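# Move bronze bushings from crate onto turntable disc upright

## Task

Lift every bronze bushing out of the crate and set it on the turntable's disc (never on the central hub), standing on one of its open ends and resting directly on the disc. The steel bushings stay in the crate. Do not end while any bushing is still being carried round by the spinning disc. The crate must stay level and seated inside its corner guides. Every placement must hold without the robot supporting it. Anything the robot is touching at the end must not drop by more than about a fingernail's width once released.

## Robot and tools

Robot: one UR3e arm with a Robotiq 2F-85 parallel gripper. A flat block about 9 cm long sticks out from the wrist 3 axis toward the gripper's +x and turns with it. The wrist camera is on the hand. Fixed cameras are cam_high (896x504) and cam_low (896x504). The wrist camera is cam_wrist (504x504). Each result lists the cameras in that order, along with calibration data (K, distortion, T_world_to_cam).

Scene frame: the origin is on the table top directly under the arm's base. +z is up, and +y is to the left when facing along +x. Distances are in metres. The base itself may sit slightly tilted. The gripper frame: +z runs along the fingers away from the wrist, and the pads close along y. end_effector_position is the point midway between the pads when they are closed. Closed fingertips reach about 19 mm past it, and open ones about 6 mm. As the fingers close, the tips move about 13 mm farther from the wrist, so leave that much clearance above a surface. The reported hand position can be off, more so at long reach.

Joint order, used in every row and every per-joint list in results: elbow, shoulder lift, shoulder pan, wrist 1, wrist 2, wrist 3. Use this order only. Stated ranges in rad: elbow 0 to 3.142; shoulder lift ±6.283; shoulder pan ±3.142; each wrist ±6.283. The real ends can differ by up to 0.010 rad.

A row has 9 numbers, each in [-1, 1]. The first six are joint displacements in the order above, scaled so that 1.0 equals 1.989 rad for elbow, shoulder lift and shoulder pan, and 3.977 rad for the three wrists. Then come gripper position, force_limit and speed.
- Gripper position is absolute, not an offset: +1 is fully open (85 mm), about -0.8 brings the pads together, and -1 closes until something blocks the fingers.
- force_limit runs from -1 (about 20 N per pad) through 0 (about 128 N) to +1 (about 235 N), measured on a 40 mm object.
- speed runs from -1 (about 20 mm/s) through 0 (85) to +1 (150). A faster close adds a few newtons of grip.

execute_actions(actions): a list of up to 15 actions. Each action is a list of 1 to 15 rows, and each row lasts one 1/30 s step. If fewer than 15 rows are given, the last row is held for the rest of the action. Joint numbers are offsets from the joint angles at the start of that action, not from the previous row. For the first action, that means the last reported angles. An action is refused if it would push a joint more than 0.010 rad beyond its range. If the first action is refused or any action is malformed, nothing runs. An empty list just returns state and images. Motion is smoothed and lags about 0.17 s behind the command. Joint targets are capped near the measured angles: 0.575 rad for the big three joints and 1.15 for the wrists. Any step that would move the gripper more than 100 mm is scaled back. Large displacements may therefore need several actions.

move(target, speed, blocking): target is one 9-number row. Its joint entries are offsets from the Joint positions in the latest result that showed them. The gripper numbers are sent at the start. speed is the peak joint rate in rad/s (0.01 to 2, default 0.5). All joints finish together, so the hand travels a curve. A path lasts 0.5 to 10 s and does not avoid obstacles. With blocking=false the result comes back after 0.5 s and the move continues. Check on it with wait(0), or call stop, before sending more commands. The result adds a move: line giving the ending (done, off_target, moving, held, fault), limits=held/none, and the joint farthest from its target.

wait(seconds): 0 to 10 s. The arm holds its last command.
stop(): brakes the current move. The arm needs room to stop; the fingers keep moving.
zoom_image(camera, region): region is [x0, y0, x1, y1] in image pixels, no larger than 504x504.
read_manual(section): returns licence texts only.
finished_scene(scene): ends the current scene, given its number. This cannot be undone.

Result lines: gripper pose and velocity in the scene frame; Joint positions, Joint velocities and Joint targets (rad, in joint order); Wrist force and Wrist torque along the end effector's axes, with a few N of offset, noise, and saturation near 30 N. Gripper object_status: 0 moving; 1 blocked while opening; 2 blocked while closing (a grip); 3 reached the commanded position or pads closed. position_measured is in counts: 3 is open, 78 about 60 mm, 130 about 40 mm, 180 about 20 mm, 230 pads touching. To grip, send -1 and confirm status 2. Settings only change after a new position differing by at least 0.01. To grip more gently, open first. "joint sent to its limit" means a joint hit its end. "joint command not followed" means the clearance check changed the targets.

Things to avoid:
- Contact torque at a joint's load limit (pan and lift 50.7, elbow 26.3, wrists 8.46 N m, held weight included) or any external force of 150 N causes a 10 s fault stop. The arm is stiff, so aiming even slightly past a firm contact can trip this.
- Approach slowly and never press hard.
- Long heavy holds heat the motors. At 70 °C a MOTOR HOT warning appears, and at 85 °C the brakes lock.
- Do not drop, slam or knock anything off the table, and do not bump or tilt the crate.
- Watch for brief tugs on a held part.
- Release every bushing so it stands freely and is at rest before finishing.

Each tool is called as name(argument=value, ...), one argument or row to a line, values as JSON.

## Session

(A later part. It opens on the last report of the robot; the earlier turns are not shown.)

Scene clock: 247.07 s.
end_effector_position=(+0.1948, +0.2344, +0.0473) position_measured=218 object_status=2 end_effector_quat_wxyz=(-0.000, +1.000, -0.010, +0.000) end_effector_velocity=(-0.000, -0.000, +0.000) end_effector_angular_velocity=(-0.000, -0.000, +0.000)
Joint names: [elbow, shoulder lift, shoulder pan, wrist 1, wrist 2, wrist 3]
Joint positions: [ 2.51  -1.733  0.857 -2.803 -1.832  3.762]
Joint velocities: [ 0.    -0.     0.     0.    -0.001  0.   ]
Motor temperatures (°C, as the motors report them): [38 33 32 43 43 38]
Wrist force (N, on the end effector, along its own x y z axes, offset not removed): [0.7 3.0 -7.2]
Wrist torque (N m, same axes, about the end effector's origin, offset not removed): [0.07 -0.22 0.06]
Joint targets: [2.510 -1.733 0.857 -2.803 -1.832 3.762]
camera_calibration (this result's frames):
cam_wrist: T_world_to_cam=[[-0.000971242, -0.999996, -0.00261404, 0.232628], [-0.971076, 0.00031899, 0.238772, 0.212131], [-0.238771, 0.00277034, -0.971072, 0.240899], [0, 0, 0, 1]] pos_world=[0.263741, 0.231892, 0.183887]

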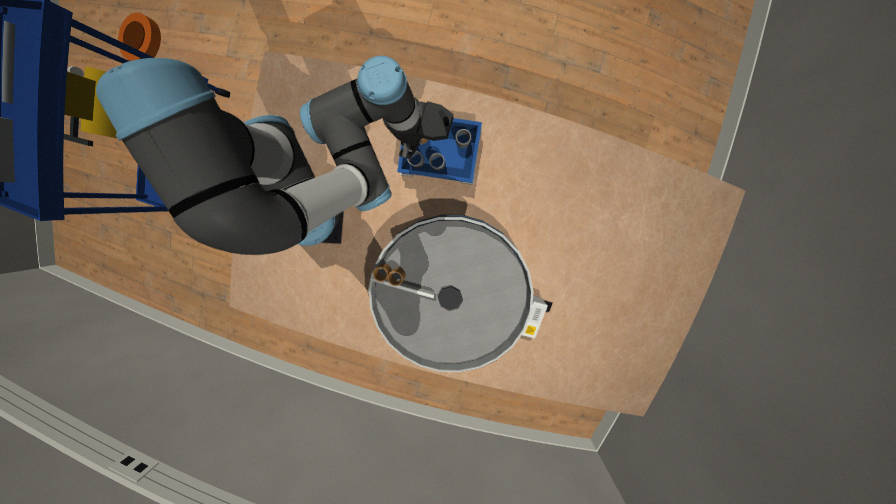

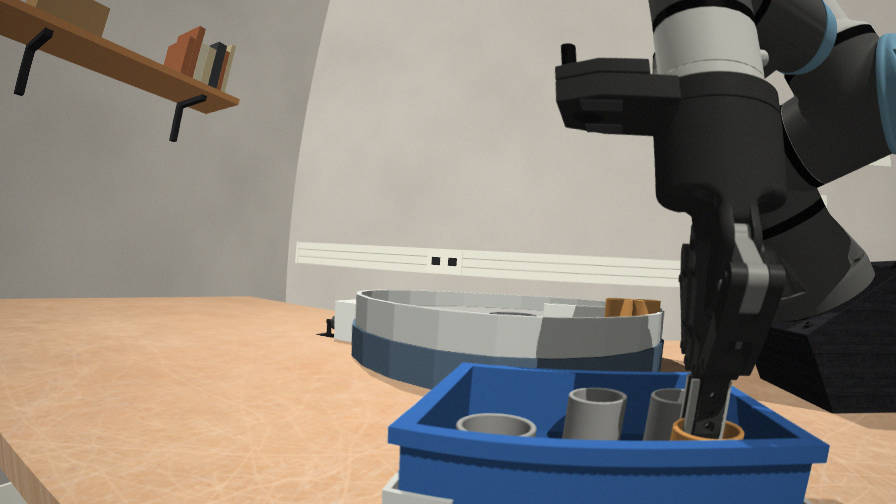

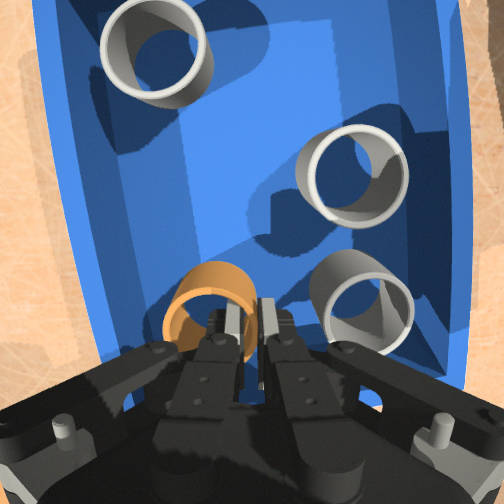

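move(
  target=[-0.0287,-0.071,0.02,0.0526,-0.0043,0,-1,-0.3,0],
  speed=0.25,
)

move(
  target=[-0.0623,-0.0812,0.0354,0.0764,-0.0073,0,-1,-0.3,0],
  speed=0.5,
)

move(
  target=[-0.1885,-0.008,-0.2117,0.0777,0.0483,-0.083,-1,-0.3,0],
  speed=0.8,
)

move(
  target=[-0.1805,0.0473,-0.6008,0.1144,0.1345,0,-1,-0.3,0],
  speed=1.0,
)

move(
  target=[0.084,0.04,0.046,-0.071,-0.008,0,-1,-0.3,0],
  speed=0.4,
)

move(
  target=[0.0233,0.0179,0.0117,-0.0208,-0.0024,0,-1,-0.3,0],
  speed=0.1,
)

Scene clock: 255.67 s.
end_effector_position=(+0.1944, +0.2342, +0.0751) position_measured=218 object_status=2 end_effector_quat_wxyz=(-0.000, +1.000, +0.009, -0.000) end_effector_velocity=(-0.000, +0.000, +0.001) end_effector_angular_velocity=(+0.001, -0.001, +0.001)
Joint names: [elbow, shoulder lift, shoulder pan, wrist 1, wrist 2, wrist 3]
Joint positions: [ 2.453 -1.874  0.896 -2.594 -1.849  3.762]
Joint velocities: [-0.001 -0.002  0.002  0.002 -0.     0.   ]
Motor temperatures (°C, as the motors report them): [38 33 32 43 43 38]
Wrist force (N, on the end effector, along its own x y z axes, offset not removed): [0.3 1.3 0.6]
Wrist torque (N m, same axes, about the end effector's origin, offset not removed): [0.14 -0.04 0.06]
Joint targets: [2.453 -1.874 0.896 -2.594 -1.849 3.762]
move: done; limits=none; farthest joint: the wrist 1, 0.001 radians from its target (0.210 radians at the start)
camera_calibration (this result's frames):
cam_wrist: T_world_to_cam=[[0.0364228, -0.999334, -0.00219323, 0.22505], [-0.970192, -0.0358867, 0.239666, 0.213421], [-0.239585, -0.00660145, -0.970853, 0.270135], [0, 0, 0, 1]] pos_world=[0.263582, 0.234343, 0.211605]

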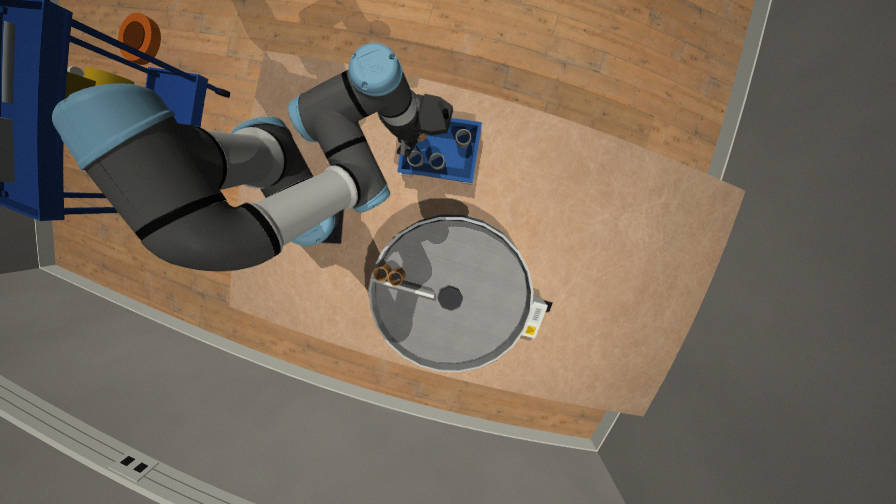

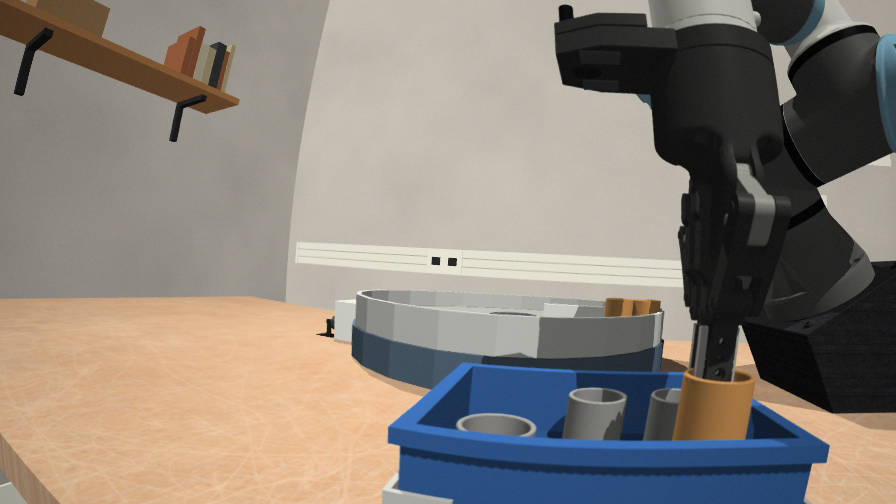

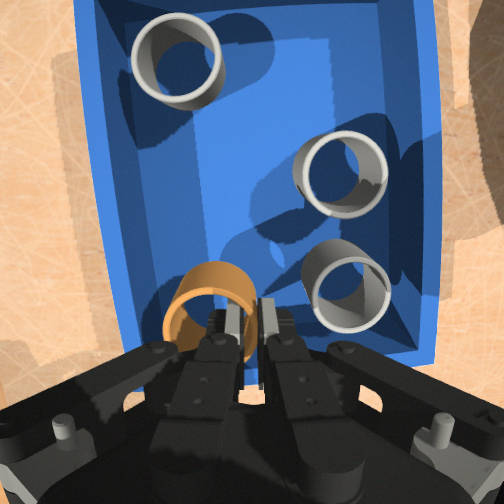

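Scene clock: 256.93 s.
end_effector_position=(+0.1939, +0.2333, +0.1201) position_measured=218 object_status=2 end_effector_quat_wxyz=(-0.001, +0.999, +0.042, -0.000) end_effector_velocity=(-0.000, -0.000, +0.000) end_effector_angular_velocity=(-0.000, -0.000, +0.001)
Joint names: [elbow, shoulder lift, shoulder pan, wrist 1, wrist 2, wrist 3]
Joint positions: [ 2.33  -2.035  0.967 -2.291 -1.878  3.762]
Joint velocities: [-0.    -0.002  0.001  0.002 -0.001 -0.   ]
Motor temperatures (°C, as the motors report them): [38 33 32 43 43 38]
Wrist force (N, on the end effector, along its own x y z axes, offset not removed): [1.1 1.9 1.0]
Wrist torque (N m, same axes, about the end effector's origin, offset not removed): [0.23 -0.25 -0.02]
Joint targets: [2.329 -2.035 0.967 -2.290 -1.878 3.762]
move: done; limits=none; farthest joint: the wrist 1, 0.001 radians from its target (0.304 radians at the start)
camera_calibration (this result's frames):
cam_wrist: T_world_to_cam=[[0.102666, -0.994711, -0.00313301, 0.21044], [-0.965711, -0.100427, 0.239409, 0.216294], [-0.238457, -0.0215537, -0.970914, 0.317023], [0, 0, 0, 1]] pos_world=[0.262869, 0.237881, 0.256679]

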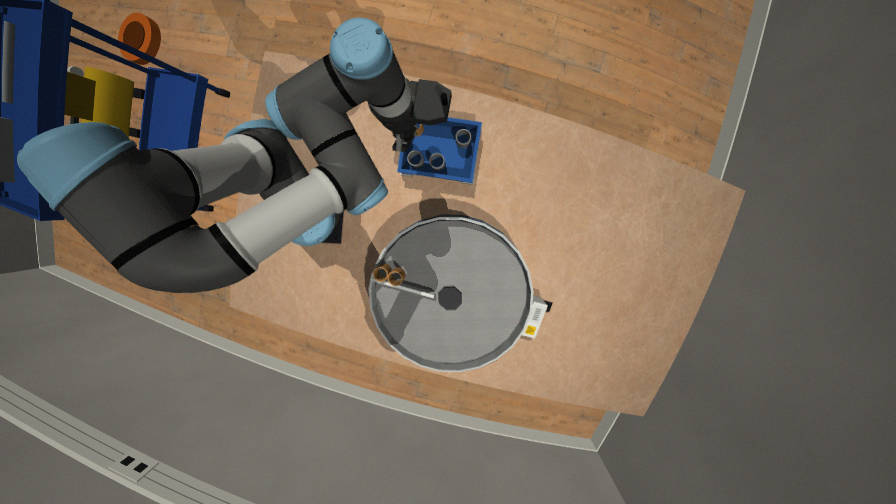

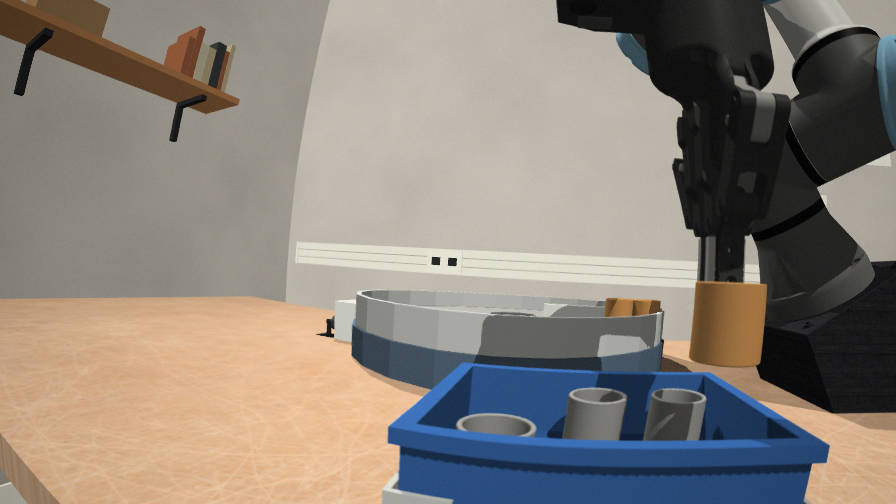

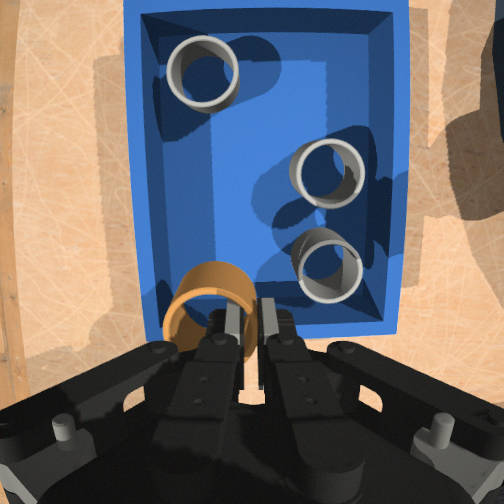

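Scene clock: 258.20 s.
end_effector_position=(+0.3121, +0.2057, +0.1547) position_measured=218 object_status=2 end_effector_quat_wxyz=(-0.001, +1.000, +0.015, -0.000) end_effector_velocity=(+0.001, -0.000, +0.001) end_effector_angular_velocity=(+0.001, -0.001, -0.000)
Joint names: [elbow, shoulder lift, shoulder pan, wrist 1, wrist 2, wrist 3]
Joint positions: [ 1.955 -2.051  0.546 -1.982 -1.686  3.432]
Joint velocities: [-0.003 -0.001 -0.002  0.002  0.001 -0.002]
Motor temperatures (°C, as the motors report them): [38 33 32 43 43 38]
Wrist force (N, on the end effector, along its own x y z axes, offset not removed): [0.5 1.1 0.8]
Wrist torque (N m, same axes, about the end effector's origin, offset not removed): [0.14 -0.11 0.02]
Joint targets: [1.955 -2.051 0.546 -1.982 -1.686 3.432]
move: done; limits=none; farthest joint: the shoulder pan, 0.000 radians from its target (0.421 radians at the start)
camera_calibration (this result's frames):
cam_wrist: T_world_to_cam=[[0.0488925, -0.998798, -0.00348563, 0.188674], [-0.969659, -0.0483024, 0.239643, 0.309898], [-0.239524, -0.00833688, -0.970855, 0.37583], [0, 0, 0, 1]] pos_world=[0.38129, 0.206549, 0.291269]

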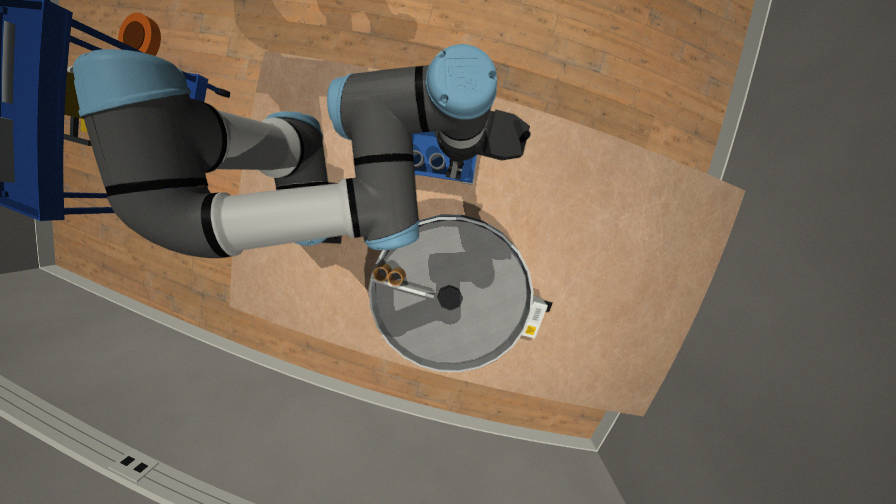

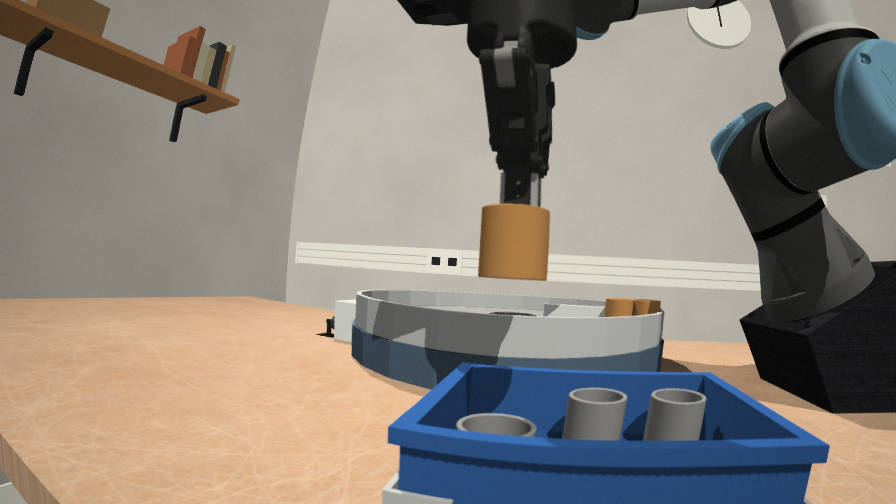

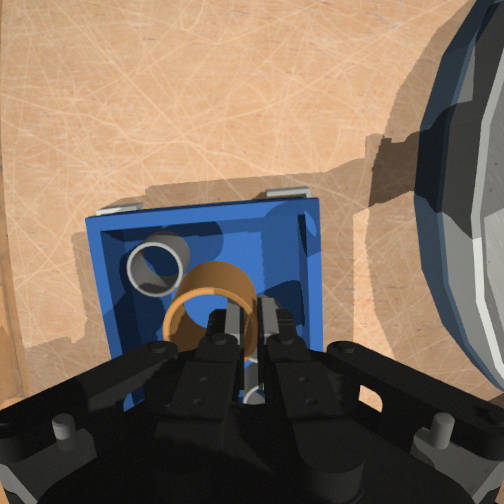

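Scene clock: 260.17 s.
end_effector_position=(+0.4318, -0.0294, +0.1596) position_measured=218 object_status=2 end_effector_quat_wxyz=(-0.001, +0.861, -0.508, -0.000) end_effector_velocity=(-0.000, -0.001, -0.000) end_effector_angular_velocity=(-0.000, +0.000, -0.003)
Joint names: [elbow, shoulder lift, shoulder pan, wrist 1, wrist 2, wrist 3]
Joint positions: [ 1.596 -1.957 -0.649 -1.527 -1.151  3.432]
Joint velocities: [ 0.     0.    -0.003  0.001  0.001 -0.   ]
Motor temperatures (°C, as the motors report them): [38 33 32 43 43 38]
Wrist force (N, on the end effector, along its own x y z axes, offset not removed): [-0.1 1.2 1.2]
Wrist torque (N m, same axes, about the end effector's origin, offset not removed): [0.14 -0.01 0.02]
Joint targets: [1.596 -1.957 -0.649 -1.527 -1.151 3.432]
move: done; limits=none; farthest joint: the shoulder pan, 0.000 radians from its target (1.195 radians at the start)
camera_calibration (this result's frames):
cam_wrist: T_world_to_cam=[[-0.866263, -0.499575, -0.00360438, 0.357789], [-0.485728, 0.84052, 0.23999, 0.23055], [-0.116863, 0.209645, -0.970769, 0.360669], [0, 0, 0, 1]] pos_world=[0.464073, -0.0906518, 0.296086]

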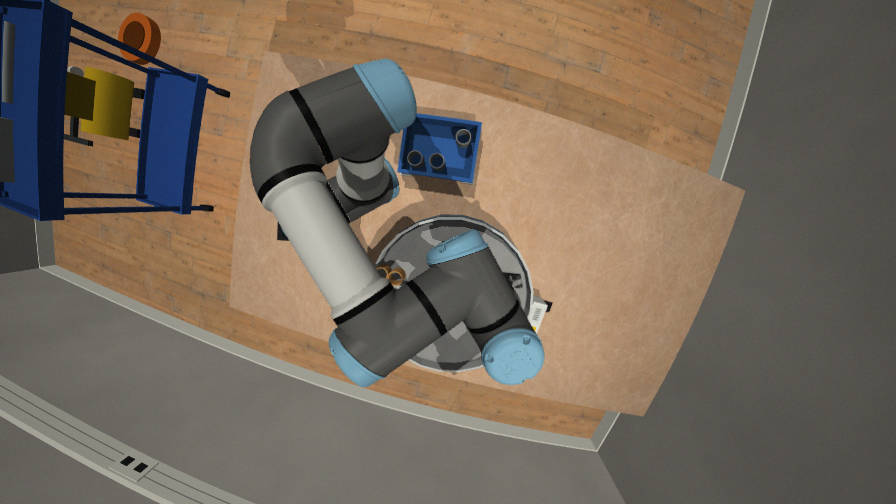

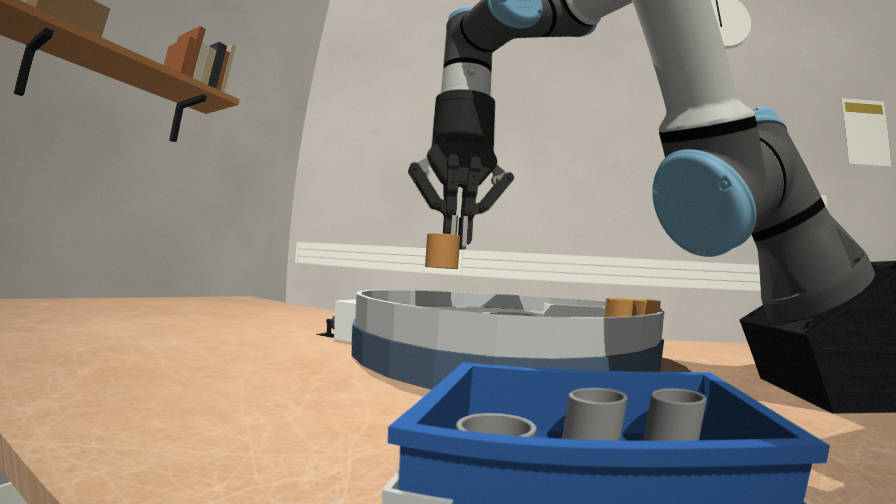

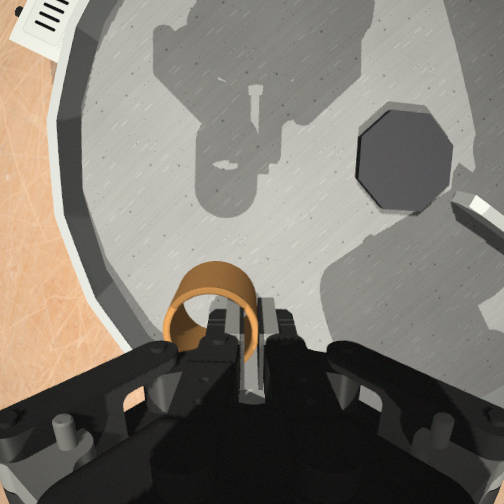

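Scene clock: 261.50 s.
end_effector_position=(+0.4330, -0.0319, +0.1109) position_measured=218 object_status=2 end_effector_quat_wxyz=(-0.000, +0.884, -0.467, -0.001) end_effector_velocity=(+0.000, -0.001, -0.000) end_effector_angular_velocity=(-0.001, -0.001, -0.001)
Joint names: [elbow, shoulder lift, shoulder pan, wrist 1, wrist 2, wrist 3]
Joint positions: [ 1.763 -1.878 -0.557 -1.809 -1.183  3.432]
Joint velocities: [ 0.001  0.    -0.002 -0.002 -0.     0.   ]
Motor temperatures (°C, as the motors report them): [38 33 32 43 43 38]
Wrist force (N, on the end effector, along its own x y z axes, offset not removed): [1.1 2.0 1.1]
Wrist torque (N m, same axes, about the end effector's origin, offset not removed): [0.27 -0.19 -0.01]
Joint targets: [1.763 -1.877 -0.557 -1.809 -1.183 3.432]
move: done; limits=none; farthest joint: the shoulder pan, 0.000 radians from its target (0.091 radians at the start)
camera_calibration (this result's frames):
cam_wrist: T_world_to_cam=[[-0.815879, -0.57822, -0.00176964, 0.332963], [-0.561599, 0.791691, 0.240483, 0.276142], [-0.137651, 0.197199, -0.970652, 0.322714], [0, 0, 0, 1]] pos_world=[0.47116, -0.089732, 0.247425]

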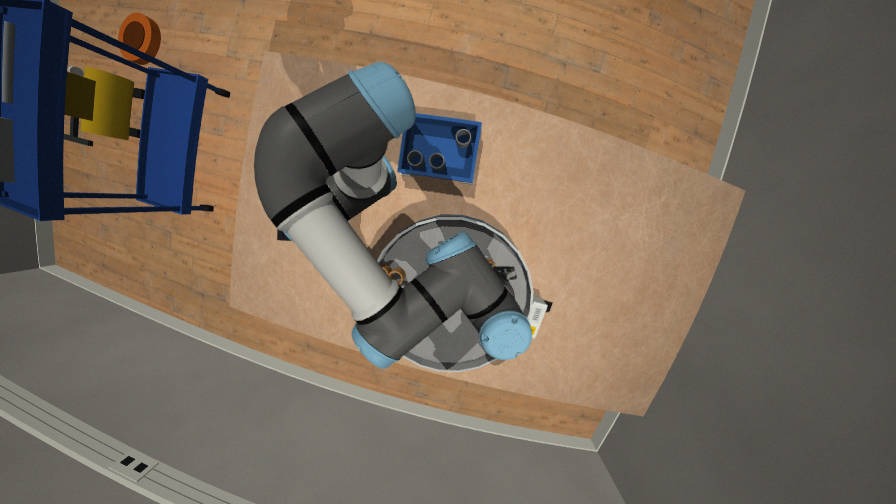

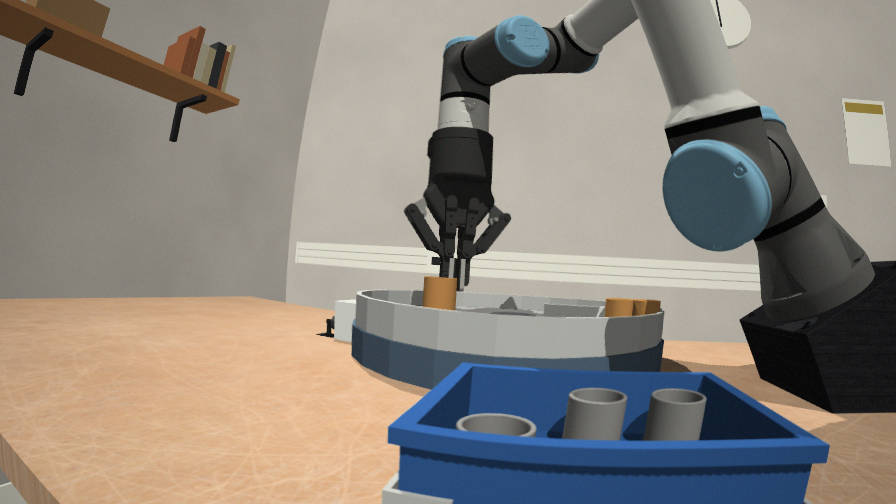

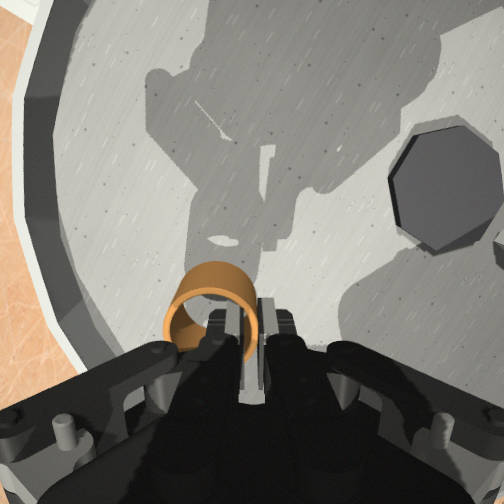

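Scene clock: 262.77 s.
end_effector_position=(+0.4314, -0.0326, +0.0942) position_measured=218 object_status=2 end_effector_quat_wxyz=(-0.000, +0.889, -0.458, -0.004) end_effector_velocity=(-0.001, +0.000, -0.001) end_effector_angular_velocity=(+0.002, +0.002, -0.000)
Joint names: [elbow, shoulder lift, shoulder pan, wrist 1, wrist 2, wrist 3]
Joint positions: [ 1.809 -1.842 -0.534 -1.892 -1.192  3.432]
Joint velocities: [ 0.002  0.002  0.001 -0.002 -0.     0.   ]
Motor temperatures (°C, as the motors report them): [38 33 32 43 43 38]
Wrist force (N, on the end effector, along its own x y z axes, offset not removed): [-5.4 4.2 -30.0]
Wrist torque (N m, same axes, about the end effector's origin, offset not removed): [0.10 -0.13 -0.07]
Joint targets: [1.809 -1.842 -0.534 -1.892 -1.192 3.432]
move: done; limits=none; farthest joint: the elbow, 0.001 radians from its target (0.046 radians at the start)
camera_calibration (this result's frames):
cam_wrist: T_world_to_cam=[[-0.803679, -0.595061, 0.00134047, 0.325082], [-0.576472, 0.779128, 0.246252, 0.28523], [-0.14758, 0.197135, -0.969205, 0.31055], [0, 0, 0, 1]] pos_world=[0.471519, -0.0900075, 0.230312]

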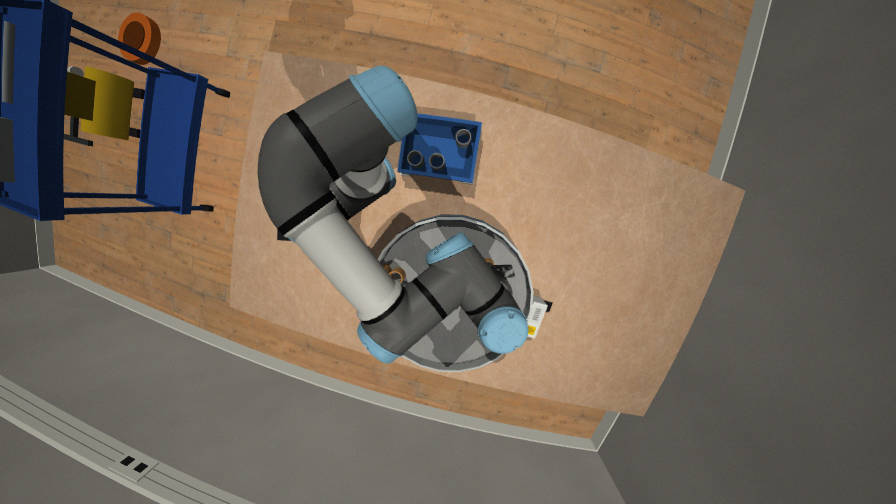

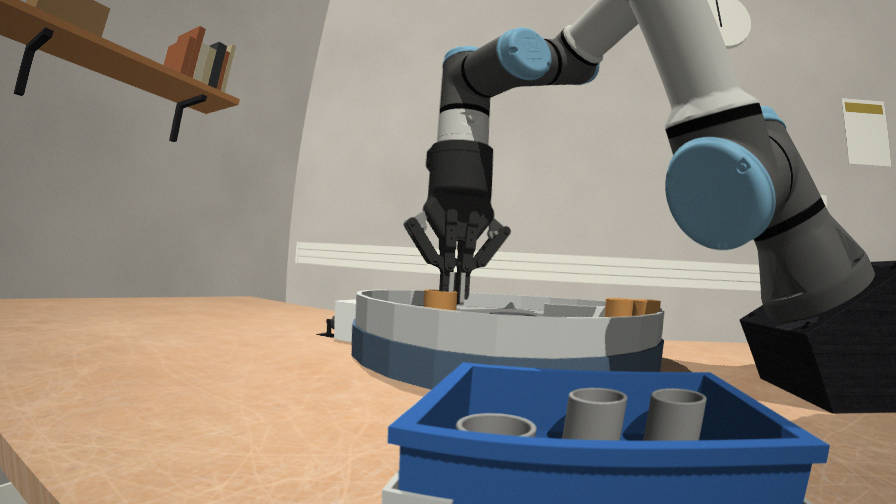

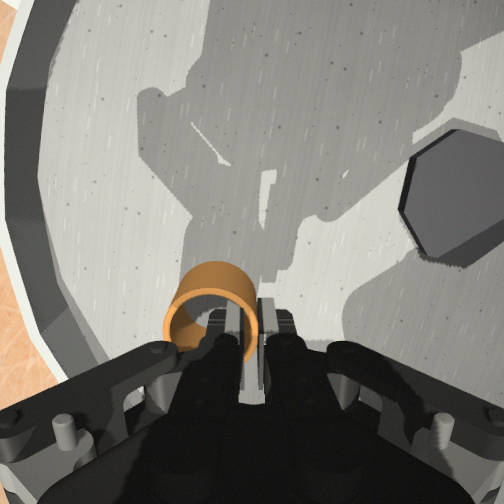

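execute_actions(
  actions=[
    [[-0.004,-0.003,-0.002,0.0036,0,0,-0.44,0,0]],
    [[0,0,0,0,0,0,-0.44,0,0]],
    [[-0.045,-0.027,-0.026,0.042,0.005,0,-0.44,0,0]],
    [[-0.058,-0.028,-0.03,0.046,0.0056,0,-0.44,0,0]],
    [[0,0,0,0,0,0,-0.44,0,0]],
  ],
)

move(
  target=[0.18,-0.047,0.6,-0.114,-0.134,0,-0.44,0,0],
  speed=1.0,
)

wait(
  seconds=8,
)

zoom_image(
  camera="cam_high",
  region=[360,110,560,380],
)

Scene clock: 269.80 s.
end_effector_position=(+0.4321, -0.0297, +0.1589) position_measured=185 object_status=3 end_effector_quat_wxyz=(-0.001, +0.862, -0.507, +0.001) end_effector_velocity=(-0.000, +0.000, -0.000) end_effector_angular_velocity=(+0.001, +0.001, +0.001)
Joint names: [elbow, shoulder lift, shoulder pan, wrist 1, wrist 2, wrist 3]
Joint positions: [ 1.599 -1.956 -0.648 -1.533 -1.15   3.432]
Joint velocities: [ 0.     0.001  0.002 -0.    -0.001 -0.   ]
Motor temperatures (°C, as the motors report them): [38 33 32 43 43 38]
Wrist force (N, on the end effector, along its own x y z axes, offset not removed): [0.9 1.4 -0.3]
Wrist torque (N m, same axes, about the end effector's origin, offset not removed): [0.15 -0.19 0.03]
Joint targets: [1.599 -1.956 -0.648 -1.533 -1.151 3.432]
camera_calibration (this result's frames):
cam_wrist: T_world_to_cam=[[-0.865554, -0.500796, -0.00451233, 0.357738], [-0.48723, 0.839953, 0.238926, 0.231934], [-0.115863, 0.209002, -0.971027, 0.359728], [0, 0, 0, 1]] pos_world=[0.464325, -0.0908439, 0.295505]

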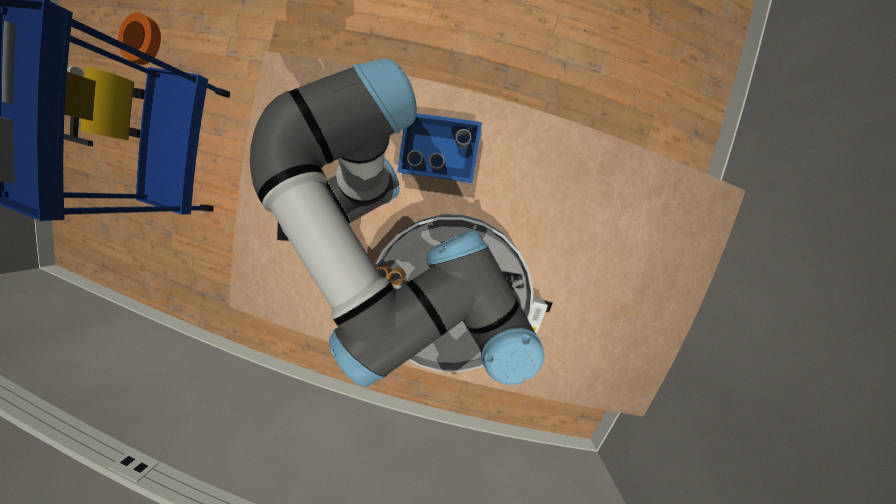

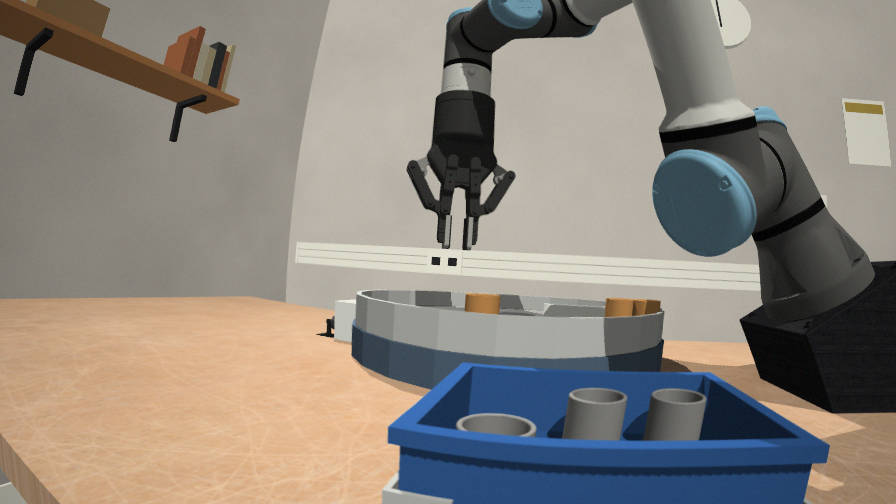

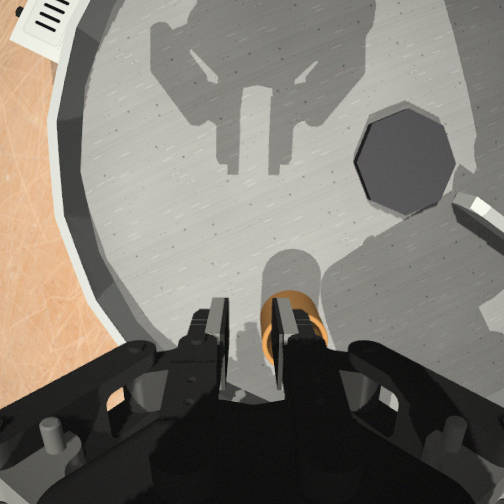

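Scene clock: 271.77 s.
end_effector_position=(+0.3122, +0.2062, +0.1540) position_measured=185 object_status=3 end_effector_quat_wxyz=(-0.002, +1.000, +0.015, -0.000) end_effector_velocity=(-0.001, +0.000, -0.000) end_effector_angular_velocity=(-0.000, +0.001, +0.002)
Joint names: [elbow, shoulder lift, shoulder pan, wrist 1, wrist 2, wrist 3]
Joint positions: [ 1.957 -2.05   0.545 -1.986 -1.683  3.432]
Joint velocities: [ 0.002  0.     0.002 -0.001 -0.001  0.   ]
Motor temperatures (°C, as the motors report them): [38 33 32 43 43 38]
Wrist force (N, on the end effector, along its own x y z axes, offset not removed): [0.8 1.6 0.2]
Wrist torque (N m, same axes, about the end effector's origin, offset not removed): [0.19 -0.15 -0.02]
Joint targets: [1.957 -2.050 0.545 -1.986 -1.683 3.432]
move: done; limits=none; farthest joint: the shoulder pan, 0.000 radians from its target (1.193 radians at the start)
camera_calibration (this result's frames):
cam_wrist: T_world_to_cam=[[0.0481404, -0.998826, -0.0054789, 0.189718], [-0.969658, -0.0480495, 0.239695, 0.310124], [-0.239677, -0.00622636, -0.970833, 0.374769], [0, 0, 0, 1]] pos_world=[0.381404, 0.20673, 0.290542]

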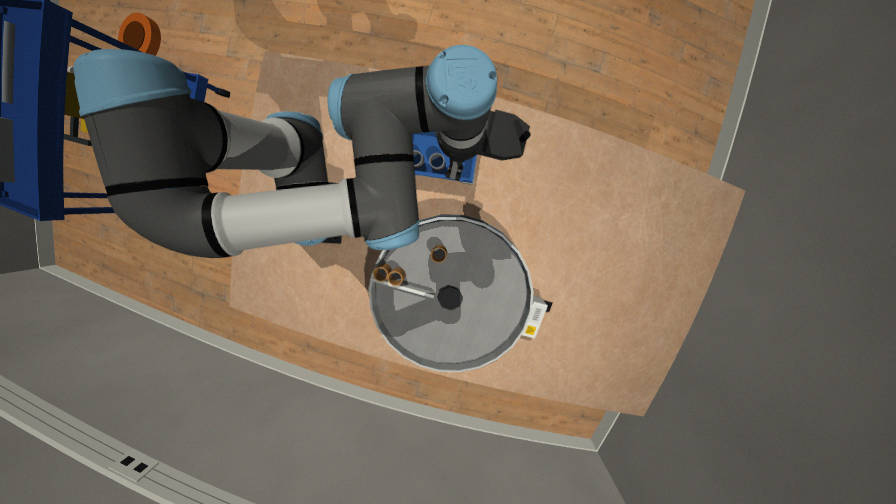

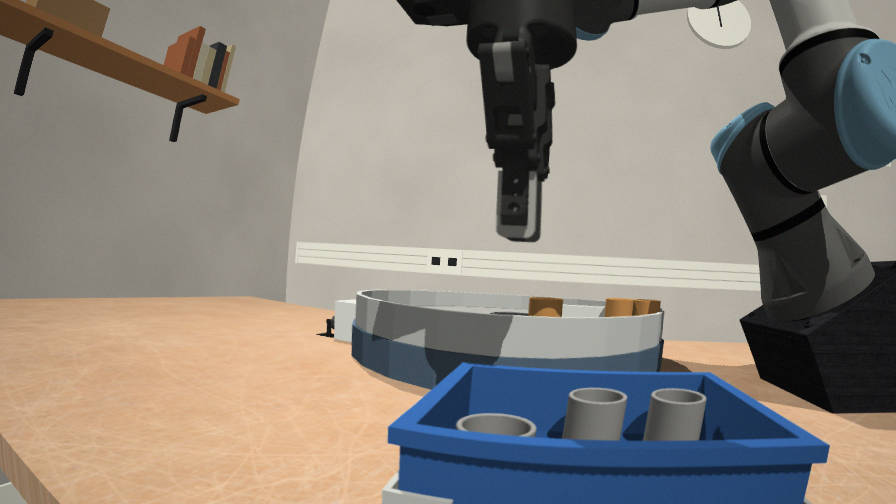

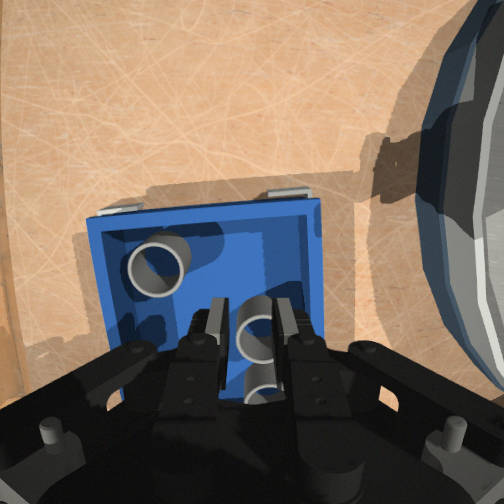

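Scene clock: 279.77 s.
end_effector_position=(+0.3122, +0.2063, +0.1540) position_measured=185 object_status=3 end_effector_quat_wxyz=(-0.002, +1.000, +0.015, -0.000) end_effector_velocity=(+0.000, -0.000, +0.000) end_effector_angular_velocity=(-0.000, -0.000, -0.001)
Joint names: [elbow, shoulder lift, shoulder pan, wrist 1, wrist 2, wrist 3]
Joint positions: [ 1.957 -2.05   0.545 -1.986 -1.683  3.432]
Joint velocities: [-0.    -0.    -0.001 -0.    -0.     0.   ]
Motor temperatures (°C, as the motors report them): [39 33 32 43 43 38]
Wrist force (N, on the end effector, along its own x y z axes, offset not removed): [1.3 1.0 0.1]
Wrist torque (N m, same axes, about the end effector's origin, offset not removed): [0.12 -0.25 0.00]
Joint targets: [1.957 -2.050 0.545 -1.986 -1.683 3.432]
wait: 8.00 s; at rest by 0.17 s
camera_calibration (this result's frames):
cam_wrist: T_world_to_cam=[[0.0483656, -0.998814, -0.00551794, 0.189694], [-0.969662, -0.0482778, 0.239637, 0.310143], [-0.239619, -0.00623964, -0.970847, 0.374763], [0, 0, 0, 1]] pos_world=[0.381359, 0.20678, 0.290562]

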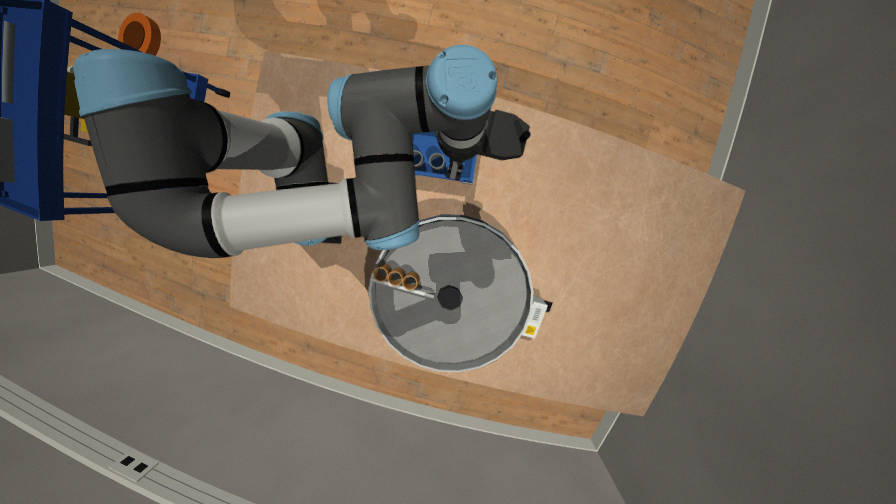

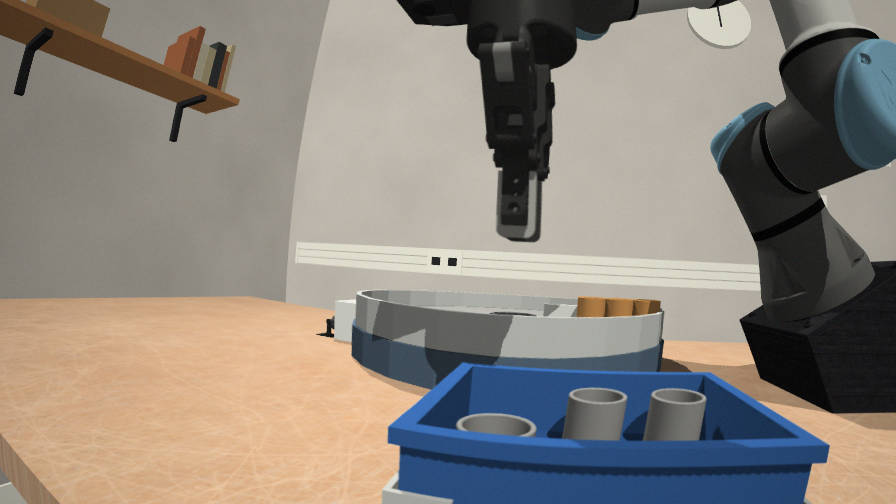

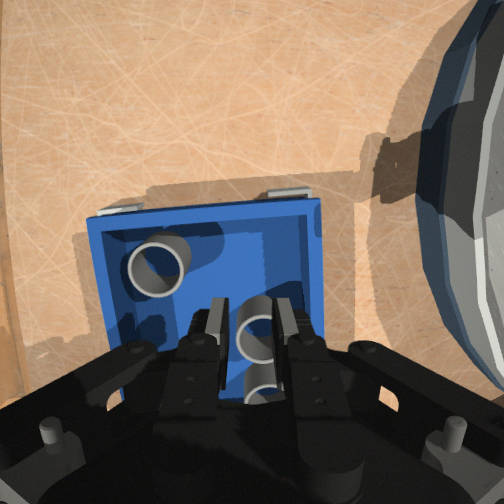

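Region (360, 110, 560, 380) of cam_high's 896x504 image, scaled by 1.867, with more detail than that image has; it fills the left 373 columns of this view, and the rest is white.

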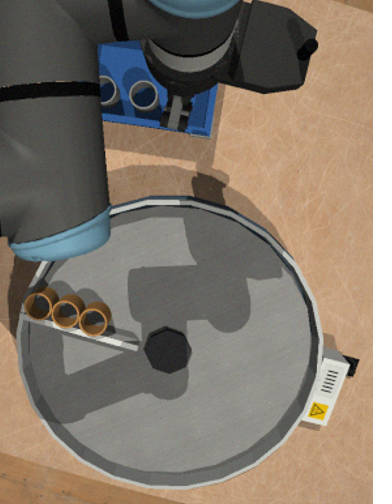

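Wait a bit more to let them settle.

wait(
  seconds=8,
)

zoom_image(
  camera="cam_high",
  region=[360,110,560,380],
)

Scene clock: 290.40 s.
end_effector_position=(+0.3122, +0.2063, +0.1540) position_measured=185 object_status=3 end_effector_quat_wxyz=(-0.002, +1.000, +0.015, -0.000) end_effector_velocity=(-0.000, -0.000, -0.001) end_effector_angular_velocity=(-0.001, +0.002, -0.000)
Joint names: [elbow, shoulder lift, shoulder pan, wrist 1, wrist 2, wrist 3]
Joint positions: [ 1.957 -2.05   0.545 -1.986 -1.683  3.432]
Joint velocities: [ 0.002  0.    -0.    -0.     0.     0.   ]
Motor temperatures (°C, as the motors report them): [39 33 32 43 43 38]
Wrist force (N, on the end effector, along its own x y z axes, offset not removed): [0.0 1.9 0.8]
Wrist torque (N m, same axes, about the end effector's origin, offset not removed): [0.23 -0.01 0.03]
Joint targets: [1.957 -2.050 0.545 -1.986 -1.683 3.432]
wait: 8.00 s; at rest from the start
camera_calibration (this result's frames):
cam_wrist: T_world_to_cam=[[0.0483654, -0.998814, -0.00551795, 0.189694], [-0.969662, -0.0482776, 0.239637, 0.310143], [-0.239619, -0.00623958, -0.970847, 0.374763], [0, 0, 0, 1]] pos_world=[0.381359, 0.20678, 0.290562]

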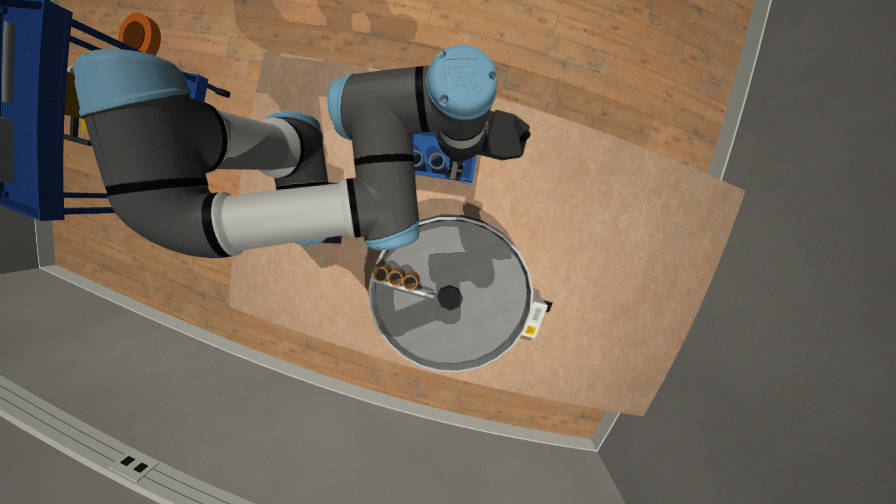

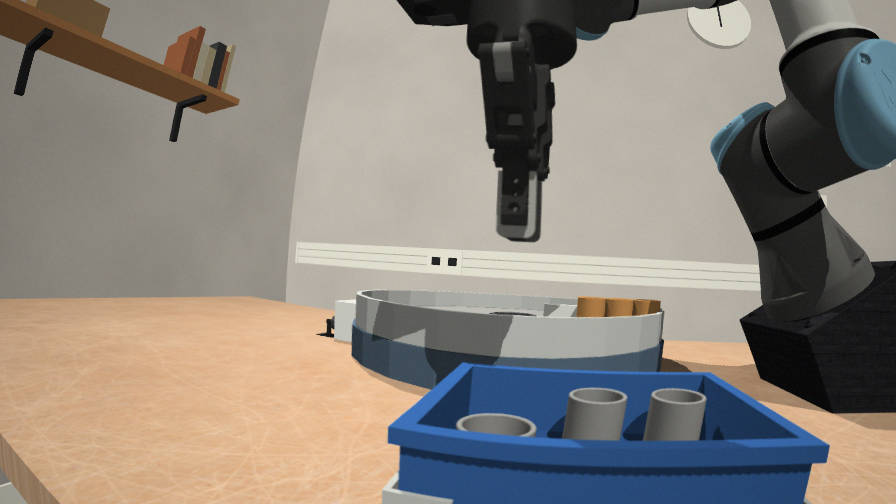

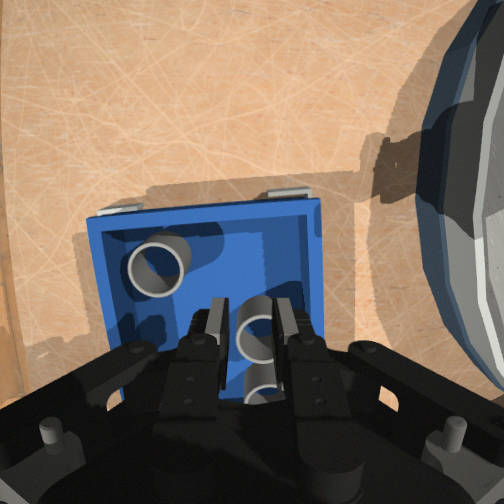

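Region (360, 110, 560, 380) of cam_high's 896x504 image, scaled by 1.867, with more detail than that image has; it fills the left 373 columns of this view, and the rest is white.

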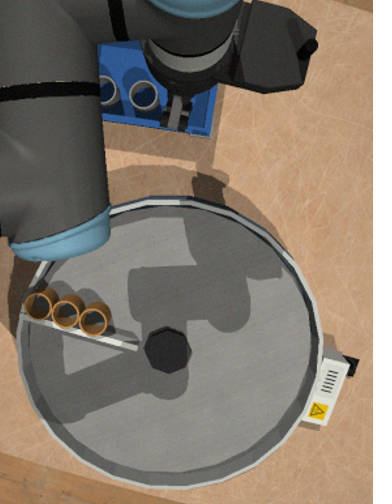

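finished_scene(
  scene=2,
)

The scene is finished: the task was done.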